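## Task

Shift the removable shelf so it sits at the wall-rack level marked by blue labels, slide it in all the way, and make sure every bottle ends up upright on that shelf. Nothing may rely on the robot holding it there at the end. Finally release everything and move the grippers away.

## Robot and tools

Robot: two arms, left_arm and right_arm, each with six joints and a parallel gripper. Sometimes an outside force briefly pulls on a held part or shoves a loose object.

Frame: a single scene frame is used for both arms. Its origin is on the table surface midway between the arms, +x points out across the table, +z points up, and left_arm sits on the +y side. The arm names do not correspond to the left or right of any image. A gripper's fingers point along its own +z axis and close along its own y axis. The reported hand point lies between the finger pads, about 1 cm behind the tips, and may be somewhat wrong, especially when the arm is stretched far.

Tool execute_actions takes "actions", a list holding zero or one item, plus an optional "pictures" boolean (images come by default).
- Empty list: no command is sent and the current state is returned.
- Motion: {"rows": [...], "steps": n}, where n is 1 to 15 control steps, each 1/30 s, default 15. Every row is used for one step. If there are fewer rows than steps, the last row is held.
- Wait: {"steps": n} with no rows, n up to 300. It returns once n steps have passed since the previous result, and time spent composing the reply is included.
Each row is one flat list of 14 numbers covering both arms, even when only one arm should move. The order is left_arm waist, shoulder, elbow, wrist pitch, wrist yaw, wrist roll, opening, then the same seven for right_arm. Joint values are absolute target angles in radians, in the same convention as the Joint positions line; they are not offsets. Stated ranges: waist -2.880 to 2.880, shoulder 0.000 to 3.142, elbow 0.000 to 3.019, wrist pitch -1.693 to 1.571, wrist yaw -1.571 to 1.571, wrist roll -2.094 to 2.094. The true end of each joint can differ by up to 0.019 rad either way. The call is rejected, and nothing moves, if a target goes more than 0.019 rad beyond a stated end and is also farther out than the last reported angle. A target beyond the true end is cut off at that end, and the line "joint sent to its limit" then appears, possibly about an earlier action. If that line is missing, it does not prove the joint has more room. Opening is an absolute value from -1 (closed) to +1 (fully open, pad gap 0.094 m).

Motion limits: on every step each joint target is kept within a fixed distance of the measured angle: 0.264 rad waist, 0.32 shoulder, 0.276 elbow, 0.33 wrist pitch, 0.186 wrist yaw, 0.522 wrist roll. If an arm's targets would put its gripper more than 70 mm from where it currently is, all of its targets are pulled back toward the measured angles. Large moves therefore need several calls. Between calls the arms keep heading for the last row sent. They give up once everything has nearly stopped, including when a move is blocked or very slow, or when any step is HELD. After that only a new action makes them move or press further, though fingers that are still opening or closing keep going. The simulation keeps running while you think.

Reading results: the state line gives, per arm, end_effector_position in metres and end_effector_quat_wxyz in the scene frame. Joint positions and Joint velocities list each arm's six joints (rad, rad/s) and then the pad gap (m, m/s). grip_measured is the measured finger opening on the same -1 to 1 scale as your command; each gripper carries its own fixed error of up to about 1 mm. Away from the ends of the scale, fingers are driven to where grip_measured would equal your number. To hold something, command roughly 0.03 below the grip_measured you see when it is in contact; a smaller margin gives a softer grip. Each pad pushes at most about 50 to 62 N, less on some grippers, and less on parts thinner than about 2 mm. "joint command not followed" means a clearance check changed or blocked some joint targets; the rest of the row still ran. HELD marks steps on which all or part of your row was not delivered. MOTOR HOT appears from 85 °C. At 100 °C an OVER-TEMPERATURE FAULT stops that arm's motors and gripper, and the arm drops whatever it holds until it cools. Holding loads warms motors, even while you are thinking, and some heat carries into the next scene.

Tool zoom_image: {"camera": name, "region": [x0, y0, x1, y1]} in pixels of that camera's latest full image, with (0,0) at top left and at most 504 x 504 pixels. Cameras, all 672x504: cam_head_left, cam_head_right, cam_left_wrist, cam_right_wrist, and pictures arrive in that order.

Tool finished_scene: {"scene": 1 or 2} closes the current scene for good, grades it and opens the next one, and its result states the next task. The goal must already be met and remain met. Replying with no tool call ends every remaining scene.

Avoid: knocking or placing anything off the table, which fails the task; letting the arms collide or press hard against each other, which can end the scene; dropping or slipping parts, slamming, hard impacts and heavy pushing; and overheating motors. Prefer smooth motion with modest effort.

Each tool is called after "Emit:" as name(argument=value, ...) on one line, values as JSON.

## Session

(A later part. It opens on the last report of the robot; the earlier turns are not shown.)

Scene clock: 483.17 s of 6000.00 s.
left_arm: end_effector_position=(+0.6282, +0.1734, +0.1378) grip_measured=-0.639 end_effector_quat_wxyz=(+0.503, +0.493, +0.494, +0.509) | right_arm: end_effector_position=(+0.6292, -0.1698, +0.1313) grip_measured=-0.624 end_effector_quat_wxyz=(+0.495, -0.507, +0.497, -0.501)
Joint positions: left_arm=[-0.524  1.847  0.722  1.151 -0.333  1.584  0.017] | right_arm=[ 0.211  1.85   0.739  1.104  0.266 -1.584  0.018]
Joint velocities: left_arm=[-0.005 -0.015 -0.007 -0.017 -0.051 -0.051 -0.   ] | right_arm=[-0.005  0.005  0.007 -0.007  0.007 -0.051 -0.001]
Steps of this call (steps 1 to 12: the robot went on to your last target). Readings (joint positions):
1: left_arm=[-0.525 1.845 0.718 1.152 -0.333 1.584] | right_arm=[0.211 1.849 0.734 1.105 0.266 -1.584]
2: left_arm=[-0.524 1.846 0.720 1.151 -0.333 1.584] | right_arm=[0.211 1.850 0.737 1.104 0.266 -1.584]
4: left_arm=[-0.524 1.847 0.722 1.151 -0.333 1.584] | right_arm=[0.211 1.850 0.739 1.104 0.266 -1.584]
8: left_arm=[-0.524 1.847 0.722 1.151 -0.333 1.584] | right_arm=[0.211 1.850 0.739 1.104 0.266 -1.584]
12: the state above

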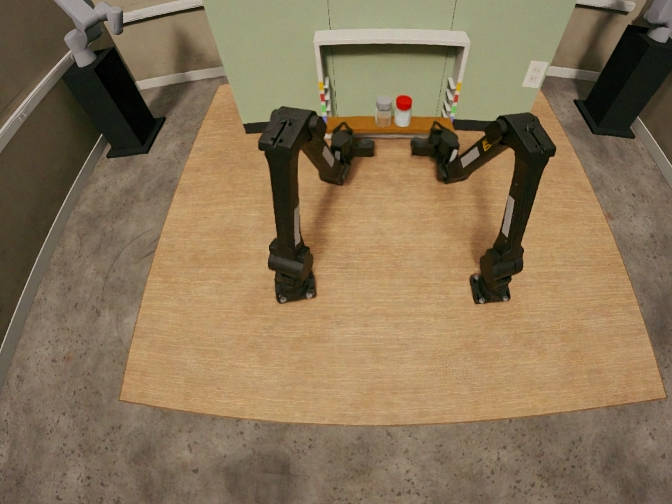

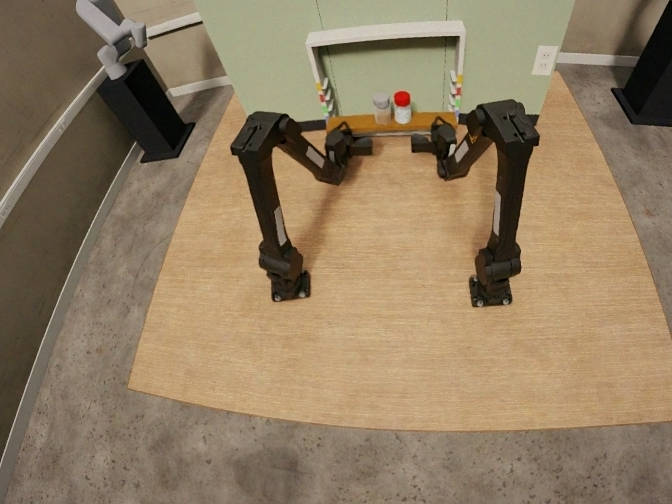

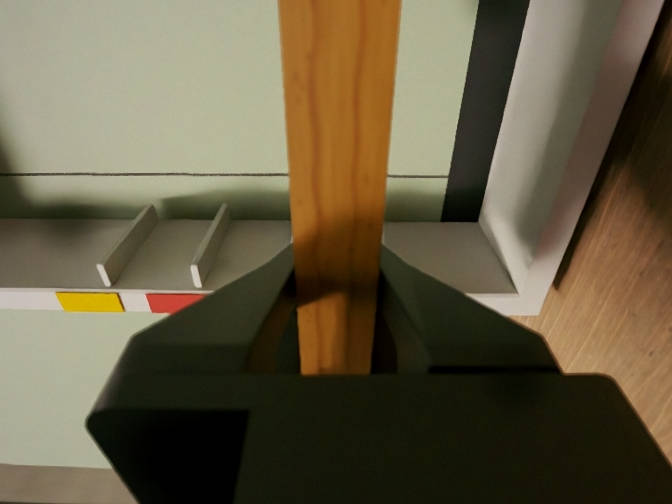

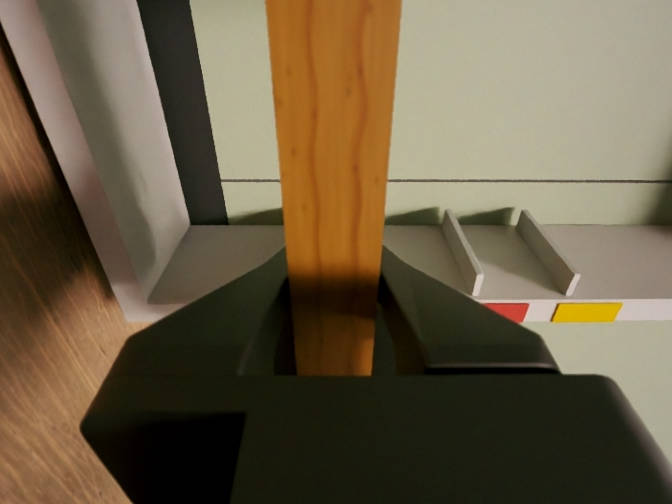

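Emit:
execute_actions(actions=[{"rows": [[-0.5173,1.8443,0.7787,1.1610,-0.3287,1.59,-0.672,0.2018,1.8479,0.7990,1.1120,0.2628,-1.584,-0.657],[-0.5168,1.8452,0.7808,1.1600,-0.3281,1.59,-0.672,0.2013,1.8489,0.8010,1.1110,0.2623,-1.584,-0.657],[-0.5159,1.8466,0.7839,1.1585,-0.3272,1.59,-0.672,0.2007,1.8503,0.8041,1.1095,0.2617,-1.584,-0.657],[-0.5148,1.8485,0.7879,1.1564,-0.3261,1.59,-0.672,0.1998,1.8523,0.8082,1.1074,0.2608,-1.584,-0.657],[-0.5137,1.8504,0.7920,1.1544,-0.3249,1.59,-0.672,0.1990,1.8543,0.8123,1.1054,0.2600,-1.584,-0.657],[-0.5126,1.8523,0.7961,1.1523,-0.3237,1.59,-0.672,0.1981,1.8562,0.8164,1.1033,0.2591,-1.584,-0.657],[-0.5115,1.8542,0.8002,1.1503,-0.3226,1.59,-0.672,0.1973,1.8582,0.8205,1.1013,0.2583,-1.584,-0.657],[-0.5105,1.8561,0.8043,1.1482,-0.3214,1.59,-0.672,0.1964,1.8601,0.8246,1.0992,0.2574,-1.584,-0.657],[-0.5094,1.8580,0.8083,1.1462,-0.3203,1.59,-0.672,0.1956,1.8621,0.8287,1.0972,0.2566,-1.584,-0.657],[-0.5083,1.8599,0.8124,1.1441,-0.3191,1.59,-0.672,0.1948,1.8641,0.8329,1.0951,0.2558,-1.584,-0.657],[-0.5072,1.8618,0.8165,1.1421,-0.3180,1.59,-0.672,0.1939,1.8660,0.8370,1.0931,0.2549,-1.584,-0.657],[-0.5062,1.8637,0.8206,1.1400,-0.3169,1.59,-0.672,0.1931,1.8680,0.8411,1.0910,0.2541,-1.584,-0.657],[-0.5051,1.8656,0.8247,1.1380,-0.3158,1.59,-0.672,0.1923,1.8699,0.8452,1.0890,0.2533,-1.584,-0.657],[-0.5041,1.8675,0.8287,1.1359,-0.3147,1.59,-0.672,0.1915,1.8719,0.8493,1.0869,0.2525,-1.584,-0.657],[-0.5031,1.8694,0.8328,1.1339,-0.3136,1.59,-0.672,0.1907,1.8739,0.8534,1.0849,0.2517,-1.584,-0.657]], "steps": 15}], pictures=false)

Emit:
execute_actions(actions=[{"rows": [[-0.5020,1.8713,0.8369,1.1318,-0.3125,1.59,-0.672,0.1899,1.8758,0.8575,1.0828,0.2509,-1.584,-0.657],[-0.5010,1.8732,0.8410,1.1298,-0.3114,1.59,-0.672,0.1891,1.8778,0.8616,1.0808,0.2501,-1.584,-0.657],[-0.5003,1.8746,0.8440,1.1283,-0.3106,1.59,-0.672,0.1885,1.8792,0.8646,1.0792,0.2495,-1.584,-0.657],[-0.5000,1.8751,0.8451,1.1278,-0.3103,1.59,-0.672,0.1883,1.8797,0.8657,1.0787,0.2493,-1.584,-0.657]], "steps": 12}])

Scene clock: 580.17 s of 6000.00 s.
left_arm: end_effector_position=(+0.6441, +0.1738, +0.1372) grip_measured=-0.639 end_effector_quat_wxyz=(+0.503, +0.494, +0.494, +0.509) | right_arm: end_effector_position=(+0.6450, -0.1699, +0.1305) grip_measured=-0.624 end_effector_quat_wxyz=(+0.494, -0.507, +0.498, -0.501)
Joint positions: left_arm=[-0.511  1.868  0.765  1.127 -0.319  1.584  0.017] | right_arm=[ 0.201  1.873  0.783  1.08   0.256 -1.584  0.018]
Joint velocities: left_arm=[ 0.024  0.034  0.105 -0.032 -0.037 -0.037 -0.001] | right_arm=[-0.024  0.024  0.12  -0.066 -0.081  0.022 -0.   ]
Steps of this call (steps 1 to 15: the robot went on to your last target; steps 16 to 90: nothing new was sent; then 93.50 s passed at rest; steps 91 to 105: all 15 steps of this action). Readings (joint positions):
91: left_arm=[-0.524 1.847 0.722 1.151 -0.333 1.584] | right_arm=[0.211 1.850 0.739 1.104 0.266 -1.584]
92: left_arm=[-0.524 1.847 0.722 1.151 -0.333 1.584] | right_arm=[0.211 1.850 0.739 1.103 0.266 -1.584]
94: left_arm=[-0.523 1.847 0.722 1.149 -0.331 1.584] | right_arm=[0.211 1.851 0.739 1.102 0.265 -1.584]
98: left_arm=[-0.519 1.853 0.734 1.141 -0.328 1.584] | right_arm=[0.208 1.858 0.752 1.094 0.262 -1.584]
105: the state above

Scene clock: 580.57 s of 6000.00 s.
left_arm: end_effector_position=(+0.6513, +0.1736, +0.1376) grip_measured=-0.639 end_effector_quat_wxyz=(+0.503, +0.494, +0.494, +0.509) | right_arm: end_effector_position=(+0.6522, -0.1701, +0.1311) grip_measured=-0.624 end_effector_quat_wxyz=(+0.494, -0.507, +0.498, -0.501)
Joint positions: left_arm=[-0.506  1.878  0.786  1.117 -0.314  1.584  0.017] | right_arm=[ 0.197  1.883  0.804  1.07   0.252 -1.584  0.018]
Joint velocities: left_arm=[-0.005  0.015  0.012  0.007 -0.066 -0.051 -0.   ] | right_arm=[-0.034  0.015  0.007 -0.012 -0.037  0.007  0.   ]
Steps of this call (steps 1 to 12: all 12 steps of this action). Readings (joint positions):
1: left_arm=[-0.510 1.870 0.769 1.125 -0.318 1.584] | right_arm=[0.201 1.875 0.787 1.078 0.255 -1.584]
2: left_arm=[-0.509 1.872 0.773 1.123 -0.317 1.584] | right_arm=[0.200 1.877 0.791 1.076 0.254 -1.584]
4: left_arm=[-0.508 1.875 0.780 1.119 -0.315 1.584] | right_arm=[0.198 1.880 0.798 1.072 0.253 -1.584]
8: left_arm=[-0.506 1.878 0.786 1.117 -0.314 1.584] | right_arm=[0.197 1.883 0.804 1.070 0.252 -1.584]
12: the state above

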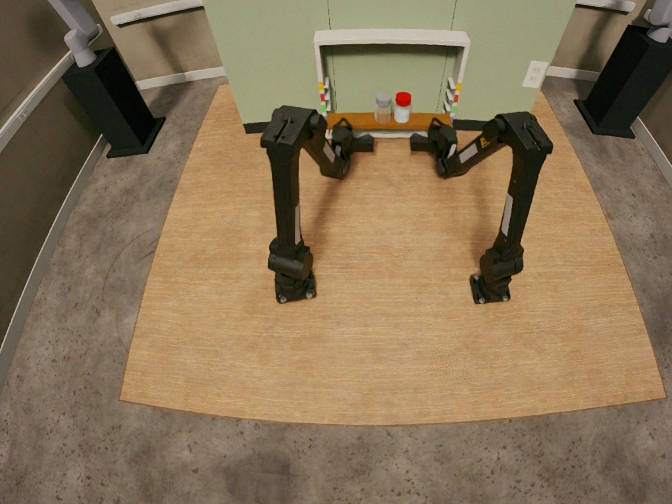

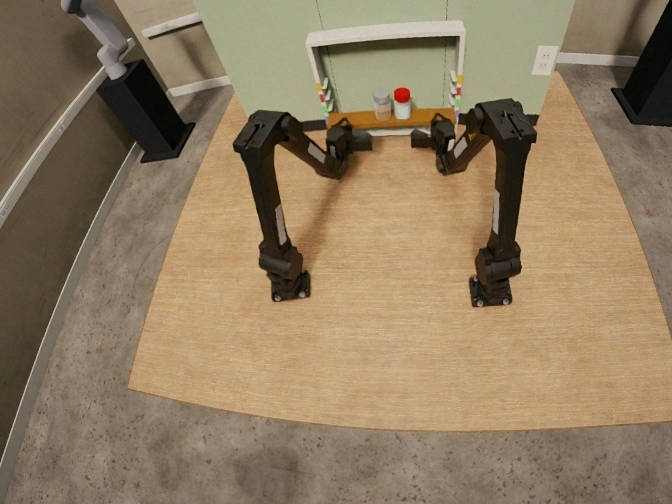

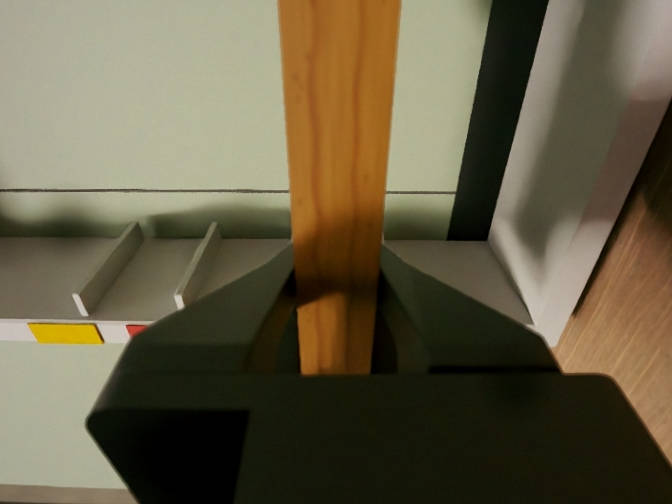

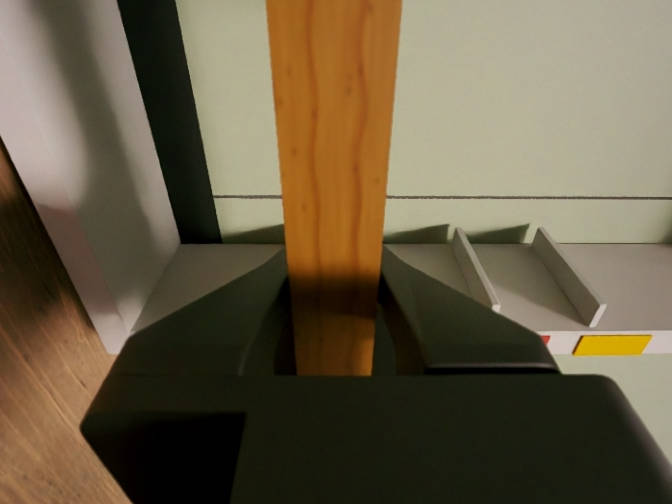

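Emit:
execute_actions(actions=[])

Scene clock: 593.03 s of 6000.00 s.
left_arm: end_effector_position=(+0.6513, +0.1736, +0.1376) grip_measured=-0.639 end_effector_quat_wxyz=(+0.503, +0.494, +0.494, +0.509) | right_arm: end_effector_position=(+0.6522, -0.1701, +0.1311) grip_measured=-0.624 end_effector_quat_wxyz=(+0.494, -0.507, +0.498, -0.501)
Joint positions: left_arm=[-0.506  1.878  0.786  1.117 -0.314  1.584  0.017] | right_arm=[ 0.197  1.883  0.804  1.07   0.252 -1.584  0.018]
Joint velocities: left_arm=[-0.005 -0.005 -0.002  0.017  0.066 -0.022 -0.001] | right_arm=[ 0.005 -0.005  0.002  0.002 -0.022 -0.066 -0.001]
Steps of this call (steps 1 to 15: the robot went on to your last target; steps 16 to 90: nothing new was sent; then 9.47 s passed at rest). Readings (joint positions):
1: left_arm=[-0.506 1.878 0.786 1.117 -0.314 1.584] | right_arm=[0.197 1.883 0.804 1.070 0.252 -1.584]
2: left_arm=[-0.506 1.878 0.786 1.117 -0.314 1.584] | right_arm=[0.197 1.883 0.804 1.070 0.252 -1.584]
4: left_arm=[-0.506 1.878 0.786 1.117 -0.314 1.584] | right_arm=[0.197 1.883 0.804 1.070 0.252 -1.584]
8: left_arm=[-0.506 1.878 0.786 1.117 -0.314 1.584] | right_arm=[0.197 1.883 0.804 1.070 0.252 -1.584]
90: the state above
All arms were judged still, so your last target was given up. Only a new action makes them travel on or press farther. Fingers that are still opening or closing keep moving.

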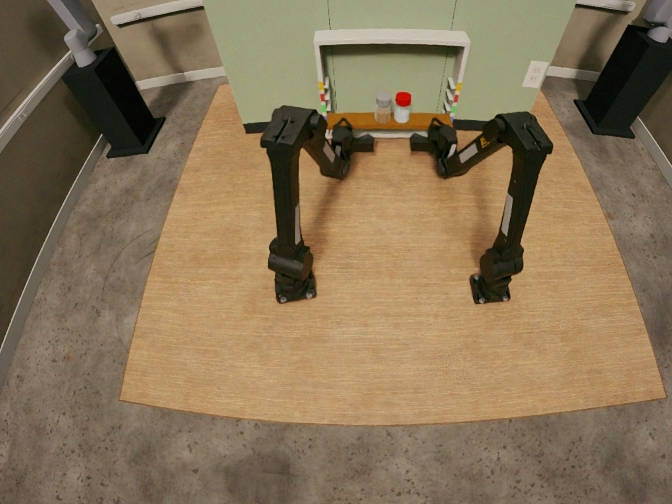

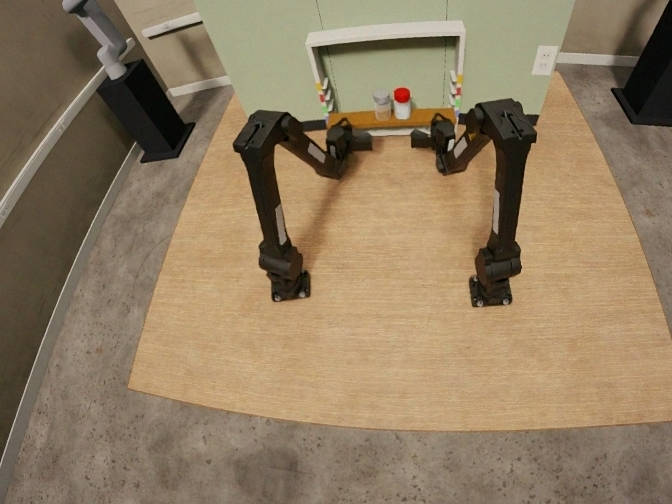

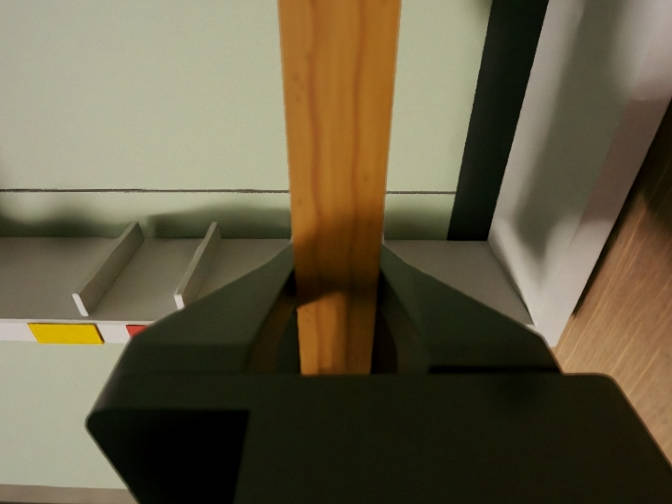

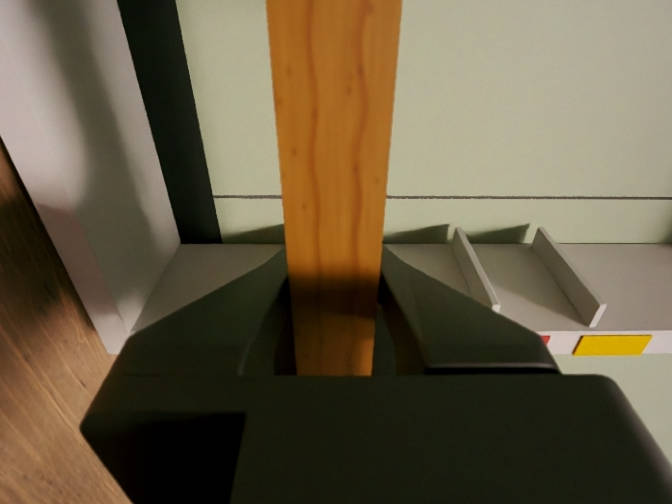

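Emit:
execute_actions(actions=[{"rows": [
[-0.4997,1.8757,0.8463,1.1271,-0.3100,1.59,-0.672,0.1881,1.8803,0.8669,1.0781,0.2491,-1.584,-0.657],
[-0.4991,1.8768,0.8487,1.1259,-0.3094,1.59,-0.672,0.1876,1.8815,0.8694,1.0769,0.2486,-1.584,-0.657],
[-0.4983,1.8783,0.8520,1.1243,-0.3085,1.59,-0.672,0.1870,1.8831,0.8727,1.0752,0.2480,-1.584,-0.657],
[-0.4973,1.8802,0.8561,1.1222,-0.3075,1.59,-0.672,0.1862,1.8850,0.8768,1.0732,0.2472,-1.584,-0.657],
[-0.4963,1.8821,0.8602,1.1202,-0.3064,1.59,-0.672,0.1855,1.8870,0.8809,1.0711,0.2465,-1.584,-0.657],
[-0.4953,1.8840,0.8643,1.1181,-0.3054,1.59,-0.672,0.1847,1.8890,0.8850,1.0691,0.2457,-1.584,-0.657],
[-0.4943,1.8859,0.8683,1.1161,-0.3043,1.59,-0.672,0.1839,1.8909,0.8891,1.0670,0.2449,-1.584,-0.657],
[-0.4933,1.8878,0.8724,1.1140,-0.3033,1.59,-0.672,0.1832,1.8929,0.8932,1.0650,0.2442,-1.584,-0.657],
[-0.4924,1.8897,0.8765,1.1120,-0.3023,1.59,-0.672,0.1824,1.8948,0.8973,1.0629,0.2434,-1.584,-0.657],
[-0.4914,1.8916,0.8806,1.1099,-0.3013,1.59,-0.672,0.1817,1.8968,0.9014,1.0609,0.2427,-1.584,-0.657],
[-0.4905,1.8935,0.8847,1.1079,-0.3002,1.59,-0.672,0.1810,1.8988,0.9055,1.0588,0.2420,-1.584,-0.657],
[-0.4895,1.8954,0.8887,1.1058,-0.2992,1.59,-0.672,0.1802,1.9007,0.9096,1.0568,0.2412,-1.584,-0.657],
[-0.4886,1.8973,0.8928,1.1038,-0.2983,1.59,-0.672,0.1795,1.9027,0.9137,1.0547,0.2405,-1.584,-0.657],
[-0.4877,1.8992,0.8969,1.1017,-0.2973,1.59,-0.672,0.1788,1.9046,0.9179,1.0527,0.2398,-1.584,-0.657],
[-0.4867,1.9011,0.9010,1.0997,-0.2963,1.59,-0.672,0.1780,1.9066,0.9220,1.0506,0.2390,-1.584,-0.657]
], "steps": 15}], pictures=false)

Emit:
execute_actions(actions=[{"rows": [
[-0.4858,1.9030,0.9051,1.0976,-0.2953,1.59,-0.672,0.1773,1.9086,0.9261,1.0486,0.2383,-1.584,-0.657],
[-0.4849,1.9049,0.9091,1.0956,-0.2943,1.59,-0.672,0.1766,1.9105,0.9302,1.0465,0.2376,-1.584,-0.657],
[-0.4840,1.9068,0.9132,1.0935,-0.2934,1.59,-0.672,0.1759,1.9125,0.9343,1.0445,0.2369,-1.584,-0.657],
[-0.4831,1.9087,0.9173,1.0915,-0.2924,1.59,-0.672,0.1752,1.9144,0.9384,1.0424,0.2362,-1.584,-0.657],
[-0.4822,1.9106,0.9214,1.0894,-0.2915,1.59,-0.672,0.1745,1.9164,0.9425,1.0404,0.2355,-1.584,-0.657],
[-0.4813,1.9125,0.9255,1.0874,-0.2905,1.59,-0.672,0.1738,1.9184,0.9466,1.0383,0.2348,-1.584,-0.657],
[-0.4804,1.9144,0.9295,1.0853,-0.2896,1.59,-0.672,0.1732,1.9203,0.9507,1.0362,0.2342,-1.584,-0.657],
[-0.4796,1.9163,0.9336,1.0833,-0.2887,1.59,-0.672,0.1725,1.9223,0.9548,1.0342,0.2335,-1.584,-0.657],
[-0.4787,1.9182,0.9377,1.0812,-0.2878,1.59,-0.672,0.1718,1.9242,0.9589,1.0321,0.2328,-1.584,-0.657],
[-0.4778,1.9201,0.9418,1.0792,-0.2869,1.59,-0.672,0.1712,1.9262,0.9630,1.0301,0.2322,-1.584,-0.657],
[-0.4770,1.9220,0.9459,1.0771,-0.2859,1.59,-0.672,0.1705,1.9282,0.9671,1.0280,0.2315,-1.584,-0.657],
[-0.4761,1.9239,0.9500,1.0751,-0.2851,1.59,-0.672,0.1698,1.9301,0.9712,1.0260,0.2308,-1.584,-0.657],
[-0.4753,1.9258,0.9540,1.0730,-0.2842,1.59,-0.672,0.1692,1.9321,0.9753,1.0239,0.2302,-1.584,-0.657],
[-0.4744,1.9277,0.9581,1.0710,-0.2833,1.59,-0.672,0.1685,1.9340,0.9794,1.0219,0.2295,-1.584,-0.657],
[-0.4736,1.9295,0.9622,1.0689,-0.2824,1.59,-0.672,0.1679,1.9360,0.9836,1.0198,0.2289,-1.584,-0.657]
], "steps": 15}], pictures=false)

Emit:
execute_actions(actions=[{"rows": [
[-0.4728,1.9314,0.9663,1.0669,-0.2815,1.59,-0.672,0.1673,1.9380,0.9877,1.0178,0.2283,-1.584,-0.657],
[-0.4720,1.9333,0.9704,1.0649,-0.2807,1.59,-0.672,0.1666,1.9399,0.9918,1.0157,0.2276,-1.584,-0.657],
[-0.4712,1.9352,0.9744,1.0628,-0.2798,1.59,-0.672,0.1660,1.9419,0.9959,1.0137,0.2270,-1.584,-0.657],
[-0.4704,1.9371,0.9785,1.0608,-0.2790,1.59,-0.672,0.1654,1.9438,1.0000,1.0116,0.2264,-1.584,-0.657],
[-0.4696,1.9390,0.9826,1.0587,-0.2781,1.59,-0.672,0.1648,1.9458,1.0041,1.0096,0.2258,-1.584,-0.657],
[-0.4688,1.9409,0.9867,1.0567,-0.2773,1.59,-0.672,0.1641,1.9478,1.0082,1.0075,0.2251,-1.584,-0.657],
[-0.4680,1.9428,0.9908,1.0546,-0.2765,1.59,-0.672,0.1635,1.9497,1.0123,1.0055,0.2245,-1.584,-0.657],
[-0.4672,1.9447,0.9948,1.0526,-0.2756,1.59,-0.672,0.1629,1.9517,1.0164,1.0034,0.2239,-1.584,-0.657],
[-0.4665,1.9466,0.9989,1.0505,-0.2748,1.59,-0.672,0.1623,1.9536,1.0205,1.0014,0.2233,-1.584,-0.657],
[-0.4657,1.9485,1.0030,1.0485,-0.2740,1.59,-0.672,0.1618,1.9556,1.0246,0.9993,0.2228,-1.584,-0.657],
[-0.4650,1.9504,1.0071,1.0464,-0.2732,1.59,-0.672,0.1612,1.9576,1.0287,0.9973,0.2222,-1.584,-0.657],
[-0.4642,1.9523,1.0112,1.0444,-0.2724,1.59,-0.672,0.1606,1.9595,1.0328,0.9952,0.2216,-1.584,-0.657],
[-0.4635,1.9540,1.0148,1.0425,-0.2717,1.59,-0.672,0.1601,1.9613,1.0365,0.9934,0.2211,-1.584,-0.657],
[-0.4629,1.9557,1.0185,1.0407,-0.2710,1.59,-0.672,0.1596,1.9630,1.0402,0.9915,0.2206,-1.584,-0.657],
[-0.4623,1.9572,1.0218,1.0390,-0.2704,1.59,-0.672,0.1591,1.9646,1.0435,0.9899,0.2201,-1.584,-0.657]
], "steps": 15}], pictures=false)

Emit:
execute_actions(actions=[{"rows": [
[-0.4618,1.9586,1.0246,1.0376,-0.2699,1.59,-0.672,0.1587,1.9660,1.0464,0.9885,0.2197,-1.584,-0.657],
[-0.4614,1.9597,1.0271,1.0364,-0.2694,1.59,-0.672,0.1584,1.9672,1.0488,0.9872,0.2194,-1.584,-0.657],
[-0.4609,1.9608,1.0295,1.0351,-0.2690,1.59,-0.672,0.1580,1.9683,1.0513,0.9860,0.2190,-1.584,-0.657],
[-0.4606,1.9618,1.0316,1.0341,-0.2686,1.59,-0.672,0.1578,1.9693,1.0534,0.9850,0.2188,-1.584,-0.657],
[-0.4603,1.9626,1.0332,1.0333,-0.2683,1.59,-0.672,0.1575,1.9701,1.0550,0.9842,0.2185,-1.584,-0.657],
[-0.4600,1.9633,1.0348,1.0325,-0.2680,1.59,-0.672,0.1573,1.9709,1.0566,0.9833,0.2183,-1.584,-0.657]
], "steps": 12}])

Scene clock: 692.27 s of 6000.00 s.
left_arm: end_effector_position=(+0.6675, +0.1738, +0.1372) grip_measured=-0.639 end_effector_quat_wxyz=(+0.503, +0.495, +0.494, +0.508) | right_arm: end_effector_position=(+0.6681, -0.1701, +0.1307) grip_measured=-0.624 end_effector_quat_wxyz=(+0.494, -0.507, +0.498, -0.501)
Joint positions: left_arm=[-0.495  1.9    0.831  1.093 -0.302  1.584  0.017] | right_arm=[ 0.188  1.906  0.85   1.045  0.243 -1.584  0.018]
Joint velocities: left_arm=[ 0.024  0.034  0.09  -0.061  0.007  0.037  0.001] | right_arm=[-0.015  0.044  0.125 -0.056 -0.081 -0.051 -0.001]
Steps of this call (steps 1 to 90: nothing new was sent; then 95.73 s passed at rest; steps 91 to 105: all 15 steps of this action). Readings (joint positions):
91: left_arm=[-0.506 1.878 0.786 1.117 -0.314 1.584] | right_arm=[0.197 1.883 0.804 1.070 0.252 -1.584]
92: left_arm=[-0.506 1.878 0.786 1.117 -0.314 1.584] | right_arm=[0.197 1.883 0.804 1.069 0.252 -1.584]
94: left_arm=[-0.506 1.879 0.787 1.115 -0.313 1.584] | right_arm=[0.197 1.883 0.805 1.067 0.251 -1.584]
98: left_arm=[-0.502 1.886 0.800 1.107 -0.309 1.584] | right_arm=[0.194 1.891 0.819 1.060 0.249 -1.584]
105: the state above

Scene clock: 692.77 s of 6000.00 s.
left_arm: end_effector_position=(+0.6881, +0.1739, +0.1378) grip_measured=-0.639 end_effector_quat_wxyz=(+0.503, +0.495, +0.493, +0.508) | right_arm: end_effector_position=(+0.6884, -0.1703, +0.1308) grip_measured=-0.624 end_effector_quat_wxyz=(+0.494, -0.507, +0.498, -0.501)
Joint positions: left_arm=[-0.482  1.929  0.89   1.062 -0.288  1.584  0.017] | right_arm=[ 0.178  1.935  0.909  1.015  0.233 -1.584  0.018]
Joint velocities: left_arm=[ 0.015  0.054  0.105 -0.056  0.037  0.051  0.   ] | right_arm=[-0.024  0.054  0.115 -0.056 -0.007  0.037  0.   ]
Steps of this call (steps 1 to 15: all 15 steps of this action). Readings (joint positions):
1: left_arm=[-0.494 1.902 0.835 1.091 -0.300 1.584] | right_arm=[0.188 1.907 0.854 1.043 0.242 -1.584]
2: left_arm=[-0.493 1.904 0.839 1.089 -0.299 1.584] | right_arm=[0.187 1.909 0.858 1.042 0.242 -1.584]
4: left_arm=[-0.491 1.907 0.847 1.085 -0.298 1.584] | right_arm=[0.186 1.913 0.865 1.038 0.241 -1.584]
8: left_arm=[-0.488 1.915 0.862 1.077 -0.294 1.584] | right_arm=[0.183 1.921 0.881 1.029 0.238 -1.584]
15: the state above

Scene clock: 693.27 s of 6000.00 s.
left_arm: end_effector_position=(+0.7081, +0.1742, +0.1377) grip_measured=-0.639 end_effector_quat_wxyz=(+0.503, +0.496, +0.493, +0.508) | right_arm: end_effector_position=(+0.7083, -0.1704, +0.1310) grip_measured=-0.624 end_effector_quat_wxyz=(+0.494, -0.507, +0.498, -0.501)
Joint positions: left_arm=[-0.47   1.957  0.948  1.032 -0.275  1.584  0.017] | right_arm=[ 0.169  1.964  0.969  0.984  0.225 -1.584  0.018]
Joint velocities: left_arm=[ 0.015  0.044  0.085 -0.071 -0.007 -0.081  0.   ] | right_arm=[-0.015  0.034  0.125 -0.056  0.022 -0.007  0.   ]
Steps of this call (steps 1 to 15: all 15 steps of this action). Readings (joint positions):
1: left_arm=[-0.481 1.930 0.894 1.060 -0.287 1.584] | right_arm=[0.178 1.937 0.913 1.013 0.233 -1.584]
2: left_arm=[-0.480 1.932 0.898 1.058 -0.286 1.584] | right_arm=[0.177 1.939 0.917 1.011 0.232 -1.584]
4: left_arm=[-0.479 1.936 0.906 1.054 -0.284 1.584] | right_arm=[0.176 1.943 0.925 1.006 0.231 -1.584]
8: left_arm=[-0.475 1.944 0.921 1.046 -0.281 1.584] | right_arm=[0.173 1.951 0.941 0.998 0.229 -1.584]
15: the state above

Scene clock: 693.67 s of 6000.00 s.
left_arm: end_effector_position=(+0.7146, +0.1742, +0.1378) grip_measured=-0.639 end_effector_quat_wxyz=(+0.503, +0.496, +0.493, +0.508) | right_arm: end_effector_position=(+0.7147, -0.1704, +0.1308) grip_measured=-0.624 end_effector_quat_wxyz=(+0.494, -0.507, +0.498, -0.501)
Joint positions: left_arm=[-0.467  1.967  0.968  1.022 -0.272  1.584  0.017] | right_arm=[ 0.166  1.974  0.988  0.974  0.222 -1.584  0.018]
Joint velocities: left_arm=[ 0.005 -0.015 -0.012 -0.007 -0.037  0.007 -0.001] | right_arm=[-0.015  0.005 -0.017 -0.002 -0.022  0.037 -0.001]
Steps of this call (steps 1 to 12: all 12 steps of this action). Readings (joint positions):
1: left_arm=[-0.470 1.959 0.952 1.030 -0.275 1.584] | right_arm=[0.169 1.966 0.973 0.982 0.224 -1.584]
2: left_arm=[-0.469 1.961 0.955 1.028 -0.274 1.584] | right_arm=[0.168 1.967 0.976 0.981 0.224 -1.584]
4: left_arm=[-0.468 1.963 0.961 1.026 -0.273 1.584] | right_arm=[0.167 1.970 0.981 0.978 0.223 -1.584]
8: left_arm=[-0.467 1.966 0.968 1.022 -0.272 1.584] | right_arm=[0.166 1.973 0.988 0.975 0.222 -1.584]
12: the state above

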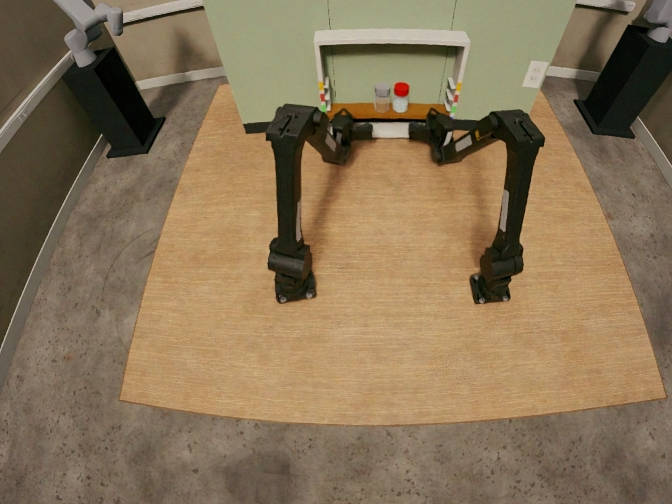

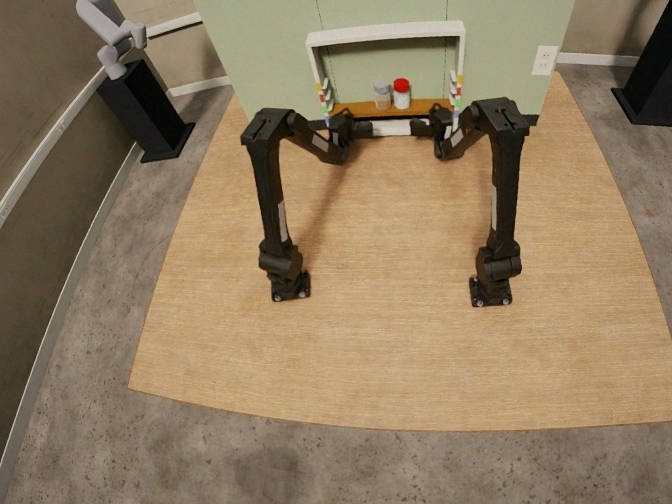

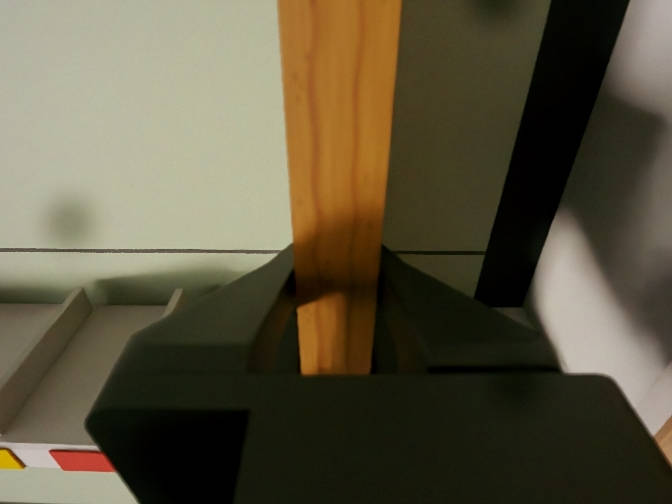

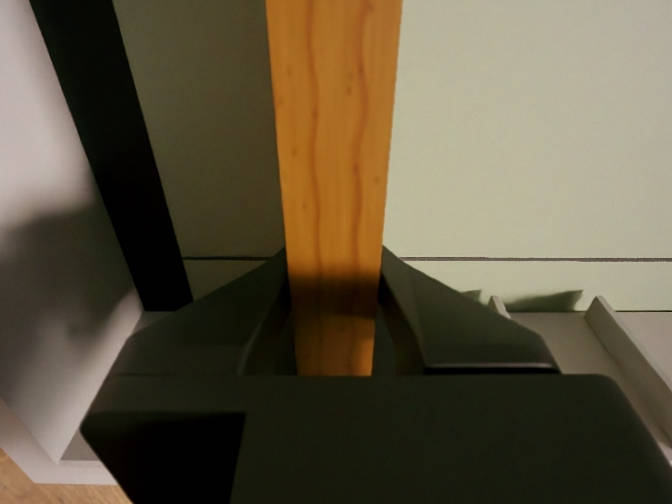

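Emit:
zoom_image(camera="cam_head_right", region=[290, 10, 490, 160])

Region (290, 10, 490, 160) of cam_head_right's 672x504 image, scaled by 2.520, with more detail than that image has; it fills the top 378 rows of this view, and the rest is white.

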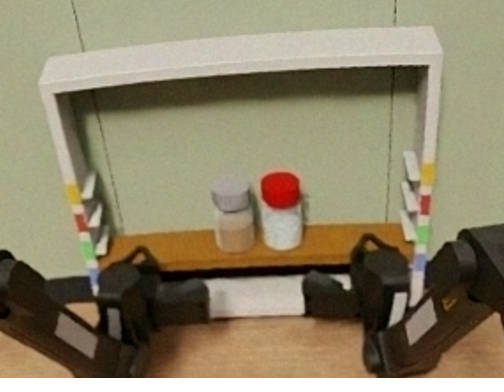

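Emit:
execute_actions(actions=[{"rows": [
[-0.4600,1.9637,1.0348,1.0325,-0.2680,1.59,-0.672,0.1573,1.9713,1.0566,0.9833,0.2183,-1.584,-0.657],
[-0.4600,1.9644,1.0348,1.0325,-0.2680,1.59,-0.672,0.1573,1.9720,1.0566,0.9833,0.2183,-1.584,-0.657],
[-0.4600,1.9654,1.0348,1.0325,-0.2680,1.59,-0.672,0.1573,1.9730,1.0566,0.9833,0.2183,-1.584,-0.657],
[-0.4600,1.9664,1.0348,1.0325,-0.2680,1.59,-0.672,0.1573,1.9740,1.0566,0.9833,0.2183,-1.584,-0.657],
[-0.4600,1.9674,1.0348,1.0325,-0.2680,1.59,-0.672,0.1573,1.9750,1.0566,0.9833,0.2183,-1.584,-0.657],
[-0.4600,1.9684,1.0348,1.0325,-0.2680,1.59,-0.672,0.1573,1.9760,1.0566,0.9833,0.2183,-1.584,-0.657],
[-0.4600,1.9694,1.0348,1.0325,-0.2680,1.59,-0.672,0.1573,1.9770,1.0566,0.9833,0.2183,-1.584,-0.657],
[-0.4600,1.9704,1.0348,1.0325,-0.2680,1.59,-0.672,0.1573,1.9780,1.0566,0.9833,0.2183,-1.584,-0.657],
[-0.4600,1.9714,1.0348,1.0325,-0.2680,1.59,-0.672,0.1573,1.9790,1.0566,0.9833,0.2183,-1.584,-0.657],
[-0.4600,1.9724,1.0348,1.0325,-0.2680,1.59,-0.672,0.1573,1.9800,1.0566,0.9833,0.2183,-1.584,-0.657],
[-0.4600,1.9734,1.0348,1.0325,-0.2680,1.59,-0.672,0.1573,1.9810,1.0566,0.9833,0.2183,-1.584,-0.657],
[-0.4600,1.9744,1.0348,1.0325,-0.2680,1.59,-0.672,0.1573,1.9820,1.0566,0.9833,0.2183,-1.584,-0.657],
[-0.4600,1.9754,1.0348,1.0325,-0.2680,1.59,-0.672,0.1573,1.9830,1.0566,0.9833,0.2183,-1.584,-0.657],
[-0.4600,1.9762,1.0348,1.0325,-0.2680,1.59,-0.672,0.1573,1.9838,1.0566,0.9833,0.2183,-1.584,-0.657],
[-0.4600,1.9769,1.0348,1.0325,-0.2680,1.59,-0.672,0.1573,1.9845,1.0566,0.9833,0.2183,-1.584,-0.657]
], "steps": 15}], pictures=false)

Emit:
execute_actions(actions=[{"rows": [
[-0.4600,1.9775,1.0348,1.0325,-0.2680,1.59,-0.672,0.1573,1.9851,1.0566,0.9833,0.2183,-1.584,-0.657],
[-0.4600,1.9781,1.0348,1.0325,-0.2680,1.59,-0.672,0.1573,1.9857,1.0566,0.9833,0.2183,-1.584,-0.657],
[-0.4600,1.9787,1.0348,1.0325,-0.2680,1.59,-0.672,0.1573,1.9863,1.0566,0.9833,0.2183,-1.584,-0.657],
[-0.4600,1.9793,1.0348,1.0325,-0.2680,1.59,-0.672,0.1573,1.9869,1.0566,0.9833,0.2183,-1.584,-0.657],
[-0.4600,1.9799,1.0348,1.0325,-0.2680,1.59,-0.672,0.1573,1.9875,1.0566,0.9833,0.2183,-1.584,-0.657],
[-0.4600,1.9805,1.0348,1.0325,-0.2680,1.59,-0.672,0.1573,1.9881,1.0566,0.9833,0.2183,-1.584,-0.657],
[-0.4600,1.9811,1.0348,1.0325,-0.2680,1.59,-0.672,0.1573,1.9887,1.0566,0.9833,0.2183,-1.584,-0.657],
[-0.4600,1.9817,1.0348,1.0325,-0.2680,1.59,-0.672,0.1573,1.9893,1.0566,0.9833,0.2183,-1.584,-0.657],
[-0.4600,1.9823,1.0348,1.0325,-0.2680,1.59,-0.672,0.1573,1.9899,1.0566,0.9833,0.2183,-1.584,-0.657],
[-0.4600,1.9829,1.0348,1.0325,-0.2680,1.59,-0.672,0.1573,1.9905,1.0566,0.9833,0.2183,-1.584,-0.657],
[-0.4600,1.9835,1.0348,1.0325,-0.2680,1.59,-0.672,0.1573,1.9911,1.0566,0.9833,0.2183,-1.584,-0.657],
[-0.4600,1.9841,1.0348,1.0325,-0.2680,1.59,-0.672,0.1573,1.9917,1.0566,0.9833,0.2183,-1.584,-0.657],
[-0.4600,1.9847,1.0348,1.0325,-0.2680,1.59,-0.672,0.1573,1.9923,1.0566,0.9833,0.2183,-1.584,-0.657],
[-0.4600,1.9853,1.0348,1.0325,-0.2680,1.59,-0.672,0.1573,1.9929,1.0566,0.9833,0.2183,-1.584,-0.657],
[-0.4600,1.9859,1.0348,1.0325,-0.2680,1.59,-0.672,0.1573,1.9935,1.0566,0.9833,0.2183,-1.584,-0.657]
], "steps": 15}], pictures=false)

Scene clock: 728.93 s of 6000.00 s.
left_arm: end_effector_position=(+0.7146, +0.1742, +0.1303) grip_measured=-0.639 end_effector_quat_wxyz=(+0.499, +0.499, +0.495, +0.506) | right_arm: end_effector_position=(+0.7147, -0.1704, +0.1229) grip_measured=-0.624 end_effector_quat_wxyz=(+0.491, -0.510, +0.501, -0.498)
Joint positions: left_arm=[-0.467  1.978  0.968  1.022 -0.272  1.584  0.017] | right_arm=[ 0.166  1.986  0.988  0.974  0.222 -1.581  0.018]
Joint velocities: left_arm=[ 0.005  0.034 -0.017  0.007  0.007 -0.022 -0.   ] | right_arm=[ 0.015  0.044  0.007  0.007 -0.051  0.022 -0.   ]
Steps of this call (steps 1 to 15: the robot went on to your last target; steps 16 to 90: nothing new was sent; then 31.77 s passed at rest; steps 91 to 105: all 15 steps of this action). Readings (joint positions):
91: left_arm=[-0.467 1.967 0.968 1.022 -0.272 1.584] | right_arm=[0.166 1.974 0.988 0.974 0.222 -1.584]
92: left_arm=[-0.467 1.967 0.968 1.022 -0.272 1.584] | right_arm=[0.166 1.974 0.988 0.974 0.222 -1.584]
94: left_arm=[-0.467 1.967 0.968 1.022 -0.272 1.584] | right_arm=[0.166 1.974 0.988 0.974 0.222 -1.584]
98: left_arm=[-0.467 1.969 0.968 1.022 -0.272 1.584] | right_arm=[0.166 1.977 0.988 0.974 0.222 -1.584]
105: the state above

Scene clock: 729.43 s of 6000.00 s.
left_arm: end_effector_position=(+0.7146, +0.1742, +0.1248) grip_measured=-0.639 end_effector_quat_wxyz=(+0.497, +0.502, +0.497, +0.504) | right_arm: end_effector_position=(+0.7146, -0.1705, +0.1173) grip_measured=-0.624 end_effector_quat_wxyz=(+0.489, -0.512, +0.503, -0.495)
Joint positions: left_arm=[-0.467  1.987  0.968  1.022 -0.272  1.584  0.017] | right_arm=[ 0.166  1.994  0.988  0.974  0.222 -1.579  0.018]
Joint velocities: left_arm=[-0.024  0.024 -0.002  0.007  0.007 -0.022  0.001] | right_arm=[-0.005  0.005 -0.012  0.012 -0.037  0.007 -0.   ]
Steps of this call (steps 1 to 15: all 15 steps of this action). Readings (joint positions):
1: left_arm=[-0.467 1.979 0.968 1.022 -0.272 1.584] | right_arm=[0.166 1.987 0.988 0.974 0.222 -1.581]
2: left_arm=[-0.467 1.980 0.968 1.022 -0.272 1.584] | right_arm=[0.166 1.988 0.988 0.974 0.222 -1.581]
4: left_arm=[-0.467 1.982 0.968 1.022 -0.272 1.584] | right_arm=[0.166 1.990 0.988 0.974 0.222 -1.580]
8: left_arm=[-0.467 1.984 0.968 1.022 -0.272 1.584] | right_arm=[0.166 1.991 0.988 0.974 0.222 -1.580]
15: the state above

Emit:
execute_actions(actions=[{"rows": [
[-0.4600,1.9865,1.0348,1.0325,-0.2680,1.59,-0.672,0.1573,1.9941,1.0566,0.9833,0.2183,-1.584,-0.657],
[-0.4600,1.9871,1.0348,1.0325,-0.2680,1.59,-0.672,0.1573,1.9947,1.0566,0.9833,0.2183,-1.584,-0.657],
[-0.4600,1.9877,1.0348,1.0325,-0.2680,1.59,-0.672,0.1573,1.9953,1.0566,0.9833,0.2183,-1.584,-0.657],
[-0.4600,1.9883,1.0348,1.0325,-0.2680,1.59,-0.672,0.1573,1.9959,1.0566,0.9833,0.2183,-1.584,-0.657],
[-0.4600,1.9889,1.0348,1.0325,-0.2680,1.59,-0.672,0.1573,1.9965,1.0566,0.9833,0.2183,-1.584,-0.657],
[-0.4600,1.9895,1.0348,1.0325,-0.2680,1.59,-0.672,0.1573,1.9971,1.0566,0.9833,0.2183,-1.584,-0.657],
[-0.4600,1.9901,1.0348,1.0325,-0.2680,1.59,-0.672,0.1573,1.9977,1.0566,0.9833,0.2183,-1.584,-0.657],
[-0.4600,1.9907,1.0348,1.0325,-0.2680,1.59,-0.672,0.1573,1.9983,1.0566,0.9833,0.2183,-1.584,-0.657],
[-0.4600,1.9913,1.0348,1.0325,-0.2680,1.59,-0.672,0.1573,1.9989,1.0566,0.9833,0.2183,-1.584,-0.657],
[-0.4600,1.9919,1.0348,1.0325,-0.2680,1.59,-0.672,0.1573,1.9995,1.0566,0.9833,0.2183,-1.584,-0.657],
[-0.4600,1.9925,1.0348,1.0325,-0.2680,1.59,-0.672,0.1573,2.0001,1.0566,0.9833,0.2183,-1.584,-0.657],
[-0.4600,1.9931,1.0348,1.0325,-0.2680,1.59,-0.672,0.1573,2.0007,1.0566,0.9833,0.2183,-1.584,-0.657]
], "steps": 15}], pictures=false)

Scene clock: 737.80 s of 6000.00 s.
left_arm: end_effector_position=(+0.7160, +0.1741, +0.1241) grip_measured=-0.639 end_effector_quat_wxyz=(+0.497, +0.502, +0.497, +0.505) | right_arm: end_effector_position=(+0.7158, -0.1705, +0.1173) grip_measured=-0.624 end_effector_quat_wxyz=(+0.489, -0.512, +0.503, -0.496)
Joint positions: left_arm=[-0.466  1.99   0.972  1.022 -0.272  1.584  0.017] | right_arm=[ 0.166  1.997  0.992  0.974  0.222 -1.579  0.018]
Joint velocities: left_arm=[-0.005  0.005  0.002  0.007 -0.007 -0.022 -0.   ] | right_arm=[ 0.015 -0.005 -0.012  0.002 -0.007 -0.007 -0.001]
Steps of this call (steps 1 to 15: the robot went on to your last target; steps 16 to 90: nothing new was sent; then 4.87 s passed at rest; steps 91 to 105: all 15 steps of this action). Readings (joint positions):
91: left_arm=[-0.467 1.987 0.969 1.022 -0.272 1.584] | right_arm=[0.166 1.994 0.988 0.974 0.222 -1.579]
92: left_arm=[-0.467 1.987 0.969 1.022 -0.272 1.584] | right_arm=[0.166 1.994 0.988 0.974 0.222 -1.579]
94: left_arm=[-0.467 1.987 0.969 1.022 -0.272 1.584] | right_arm=[0.166 1.994 0.988 0.974 0.222 -1.579]
98: left_arm=[-0.467 1.988 0.969 1.022 -0.272 1.584] | right_arm=[0.166 1.994 0.989 0.974 0.222 -1.579]
105: the state above

Emit:
execute_actions(actions=[{"rows": [
[-0.4599,1.9938,1.0356,1.0325,-0.2679,1.59,-0.672,0.1572,2.0014,1.0574,0.9833,0.2182,-1.584,-0.657],
[-0.4597,1.9945,1.0364,1.0325,-0.2677,1.59,-0.672,0.1571,2.0021,1.0582,0.9833,0.2181,-1.584,-0.657],
[-0.4596,1.9952,1.0372,1.0325,-0.2676,1.59,-0.672,0.1570,2.0028,1.0590,0.9833,0.2180,-1.584,-0.657],
[-0.4594,1.9959,1.0380,1.0325,-0.2674,1.59,-0.672,0.1569,2.0035,1.0598,0.9833,0.2179,-1.584,-0.657],
[-0.4593,1.9966,1.0388,1.0325,-0.2673,1.59,-0.672,0.1568,2.0042,1.0606,0.9833,0.2178,-1.584,-0.657],
[-0.4591,1.9973,1.0396,1.0325,-0.2671,1.59,-0.672,0.1567,2.0049,1.0614,0.9833,0.2177,-1.584,-0.657],
[-0.4590,1.9980,1.0404,1.0325,-0.2670,1.59,-0.672,0.1566,2.0056,1.0622,0.9833,0.2176,-1.584,-0.657],
[-0.4588,1.9987,1.0412,1.0325,-0.2668,1.59,-0.672,0.1565,2.0063,1.0630,0.9833,0.2175,-1.584,-0.657],
[-0.4587,1.9994,1.0420,1.0325,-0.2667,1.59,-0.672,0.1564,2.0070,1.0638,0.9833,0.2174,-1.584,-0.657],
[-0.4585,2.0001,1.0428,1.0325,-0.2665,1.59,-0.672,0.1563,2.0077,1.0646,0.9833,0.2173,-1.584,-0.657],
[-0.4584,2.0008,1.0436,1.0325,-0.2664,1.59,-0.672,0.1562,2.0084,1.0654,0.9833,0.2172,-1.584,-0.657],
[-0.4582,2.0015,1.0444,1.0325,-0.2662,1.59,-0.672,0.1561,2.0091,1.0662,0.9833,0.2171,-1.584,-0.657],
[-0.4581,2.0022,1.0452,1.0325,-0.2661,1.59,-0.672,0.1560,2.0098,1.0670,0.9833,0.2170,-1.584,-0.657],
[-0.4580,2.0029,1.0460,1.0325,-0.2660,1.59,-0.672,0.1559,2.0105,1.0678,0.9833,0.2169,-1.584,-0.657],
[-0.4579,2.0036,1.0468,1.0325,-0.2659,1.59,-0.672,0.1558,2.0112,1.0686,0.9833,0.2168,-1.584,-0.657]
], "steps": 15}], pictures=false)

Scene clock: 750.10 s of 6000.00 s.
left_arm: end_effector_position=(+0.7197, +0.1739, +0.1239) grip_measured=-0.639 end_effector_quat_wxyz=(+0.498, +0.501, +0.496, +0.505) | right_arm: end_effector_position=(+0.7196, -0.1707, +0.1173) grip_measured=-0.624 end_effector_quat_wxyz=(+0.490, -0.510, +0.503, -0.497)
Joint positions: left_arm=[-0.465  1.998  0.984  1.022 -0.27   1.584  0.017] | right_arm=[ 0.164  2.004  1.003  0.974  0.221 -1.579  0.018]
Joint velocities: left_arm=[ 0.005 -0.015  0.007  0.012  0.022 -0.051  0.001] | right_arm=[-0.024 -0.005  0.022 -0.007  0.051  0.051 -0.   ]
Steps of this call (steps 1 to 15: the robot went on to your last target; steps 16 to 90: nothing new was sent; then 8.80 s passed at rest; steps 91 to 105: all 15 steps of this action). Readings (joint positions):
91: left_arm=[-0.466 1.990 0.972 1.022 -0.272 1.584] | right_arm=[0.166 1.997 0.992 0.974 0.222 -1.579]
92: left_arm=[-0.466 1.991 0.972 1.022 -0.272 1.584] | right_arm=[0.166 1.997 0.992 0.974 0.222 -1.579]
94: left_arm=[-0.466 1.991 0.972 1.022 -0.272 1.584] | right_arm=[0.166 1.997 0.992 0.974 0.222 -1.579]
98: left_arm=[-0.466 1.994 0.977 1.022 -0.272 1.584] | right_arm=[0.165 2.000 0.997 0.974 0.222 -1.579]
105: the state above

Emit:
execute_actions(actions=[{"rows": [
[-0.4578,2.0042,1.0476,1.0325,-0.2658,1.59,-0.672,0.1557,2.0118,1.0694,0.9833,0.2167,-1.584,-0.657],
[-0.4577,2.0048,1.0484,1.0325,-0.2657,1.59,-0.672,0.1556,2.0124,1.0702,0.9833,0.2166,-1.584,-0.657],
[-0.4576,2.0054,1.0492,1.0325,-0.2656,1.59,-0.672,0.1555,2.0130,1.0710,0.9833,0.2165,-1.584,-0.657],
[-0.4575,2.0060,1.0500,1.0325,-0.2655,1.59,-0.672,0.1554,2.0136,1.0718,0.9833,0.2164,-1.584,-0.657],
[-0.4574,2.0066,1.0508,1.0325,-0.2654,1.59,-0.672,0.1553,2.0142,1.0726,0.9833,0.2163,-1.584,-0.657],
[-0.4573,2.0072,1.0516,1.0325,-0.2653,1.59,-0.672,0.1552,2.0148,1.0734,0.9833,0.2162,-1.584,-0.657],
[-0.4572,2.0078,1.0524,1.0325,-0.2652,1.59,-0.672,0.1551,2.0154,1.0742,0.9833,0.2161,-1.584,-0.657],
[-0.4571,2.0084,1.0532,1.0325,-0.2651,1.59,-0.672,0.1550,2.0160,1.0750,0.9833,0.2160,-1.584,-0.657],
[-0.4570,2.0090,1.0540,1.0325,-0.2650,1.59,-0.672,0.1549,2.0166,1.0758,0.9833,0.2159,-1.584,-0.657],
[-0.4569,2.0096,1.0548,1.0325,-0.2649,1.59,-0.672,0.1548,2.0172,1.0766,0.9833,0.2158,-1.584,-0.657],
[-0.4568,2.0102,1.0556,1.0325,-0.2648,1.59,-0.672,0.1547,2.0178,1.0774,0.9833,0.2157,-1.584,-0.657],
[-0.4567,2.0108,1.0564,1.0325,-0.2647,1.59,-0.672,0.1546,2.0184,1.0782,0.9833,0.2156,-1.584,-0.657]
], "steps": 15}], pictures=false)

Scene clock: 756.93 s of 6000.00 s.
left_arm: end_effector_position=(+0.7233, +0.1740, +0.1238) grip_measured=-0.639 end_effector_quat_wxyz=(+0.499, +0.499, +0.496, +0.506) | right_arm: end_effector_position=(+0.7232, -0.1706, +0.1169) grip_measured=-0.624 end_effector_quat_wxyz=(+0.491, -0.509, +0.502, -0.497)
Joint positions: left_arm=[-0.463  2.006  0.995  1.022 -0.269  1.584  0.017] | right_arm=[ 0.163  2.012  1.014  0.974  0.22  -1.579  0.018]
Joint velocities: left_arm=[-0.005 -0.005  0.007  0.007 -0.051  0.022  0.   ] | right_arm=[-0.015  0.015  0.012 -0.007 -0.037 -0.037 -0.001]
Steps of this call (steps 1 to 15: the robot went on to your last target; steps 16 to 90: nothing new was sent; then 3.33 s passed at rest; steps 91 to 105: all 15 steps of this action). Readings (joint positions):
91: left_arm=[-0.464 2.000 0.985 1.022 -0.270 1.584] | right_arm=[0.164 2.006 1.005 0.974 0.221 -1.579]
92: left_arm=[-0.464 2.000 0.985 1.022 -0.270 1.584] | right_arm=[0.164 2.006 1.005 0.974 0.221 -1.579]
94: left_arm=[-0.464 2.000 0.985 1.022 -0.270 1.584] | right_arm=[0.164 2.006 1.005 0.974 0.221 -1.579]
98: left_arm=[-0.464 2.002 0.989 1.022 -0.269 1.584] | right_arm=[0.164 2.008 1.009 0.974 0.221 -1.579]
105: the state above

Emit:
execute_actions(actions=[{"rows": [
[-0.4566,2.0115,1.0574,1.0325,-0.2646,1.59,-0.672,0.1545,2.0191,1.0792,0.9833,0.2155,-1.584,-0.657],
[-0.4564,2.0122,1.0584,1.0325,-0.2644,1.59,-0.672,0.1544,2.0198,1.0802,0.9833,0.2154,-1.584,-0.657],
[-0.4562,2.0129,1.0594,1.0325,-0.2642,1.59,-0.672,0.1542,2.0205,1.0812,0.9833,0.2152,-1.584,-0.657],
[-0.4560,2.0136,1.0604,1.0325,-0.2640,1.59,-0.672,0.1541,2.0212,1.0822,0.9833,0.2151,-1.584,-0.657],
[-0.4558,2.0143,1.0614,1.0325,-0.2638,1.59,-0.672,0.1540,2.0219,1.0832,0.9833,0.2150,-1.584,-0.657],
[-0.4557,2.0150,1.0624,1.0325,-0.2637,1.59,-0.672,0.1538,2.0226,1.0842,0.9833,0.2148,-1.584,-0.657],
[-0.4555,2.0157,1.0634,1.0325,-0.2635,1.59,-0.672,0.1537,2.0233,1.0852,0.9833,0.2147,-1.584,-0.657],
[-0.4553,2.0164,1.0644,1.0325,-0.2633,1.59,-0.672,0.1536,2.0240,1.0862,0.9833,0.2146,-1.584,-0.657],
[-0.4551,2.0171,1.0654,1.0325,-0.2631,1.59,-0.672,0.1534,2.0247,1.0872,0.9833,0.2144,-1.584,-0.657],
[-0.4550,2.0178,1.0664,1.0325,-0.2630,1.59,-0.672,0.1533,2.0254,1.0882,0.9833,0.2143,-1.584,-0.657],
[-0.4548,2.0185,1.0674,1.0325,-0.2628,1.59,-0.672,0.1532,2.0261,1.0892,0.9833,0.2142,-1.584,-0.657],
[-0.4546,2.0192,1.0684,1.0325,-0.2626,1.59,-0.672,0.1530,2.0268,1.0902,0.9833,0.2140,-1.584,-0.657]
], "steps": 15}], pictures=false)

Scene clock: 763.90 s of 6000.00 s.
left_arm: end_effector_position=(+0.7252, +0.1740, +0.1238) grip_measured=-0.639 end_effector_quat_wxyz=(+0.500, +0.499, +0.495, +0.506) | right_arm: end_effector_position=(+0.7253, -0.1707, +0.1167) grip_measured=-0.624 end_effector_quat_wxyz=(+0.491, -0.509, +0.502, -0.498)
Joint positions: left_arm=[-0.462  2.01   1.     1.022 -0.267  1.584  0.017] | right_arm=[ 0.162  2.017  1.021  0.974  0.219 -1.579  0.018]
Joint velocities: left_arm=[ 0.005  0.015  0.012  0.012 -0.022 -0.037 -0.   ] | right_arm=[-0.005 -0.005 -0.032  0.012 -0.022 -0.007 -0.001]
Steps of this call (steps 1 to 15: the robot went on to your last target; steps 16 to 90: nothing new was sent; then 3.47 s passed at rest; steps 91 to 105: all 15 steps of this action). Readings (joint positions):
91: left_arm=[-0.463 2.006 0.995 1.022 -0.268 1.584] | right_arm=[0.163 2.012 1.014 0.974 0.220 -1.579]
92: left_arm=[-0.463 2.006 0.995 1.022 -0.268 1.584] | right_arm=[0.163 2.012 1.014 0.974 0.220 -1.579]
94: left_arm=[-0.463 2.006 0.995 1.022 -0.268 1.584] | right_arm=[0.163 2.012 1.015 0.974 0.220 -1.579]
98: left_arm=[-0.462 2.010 1.000 1.022 -0.268 1.584] | right_arm=[0.162 2.016 1.020 0.974 0.219 -1.579]
105: the state above


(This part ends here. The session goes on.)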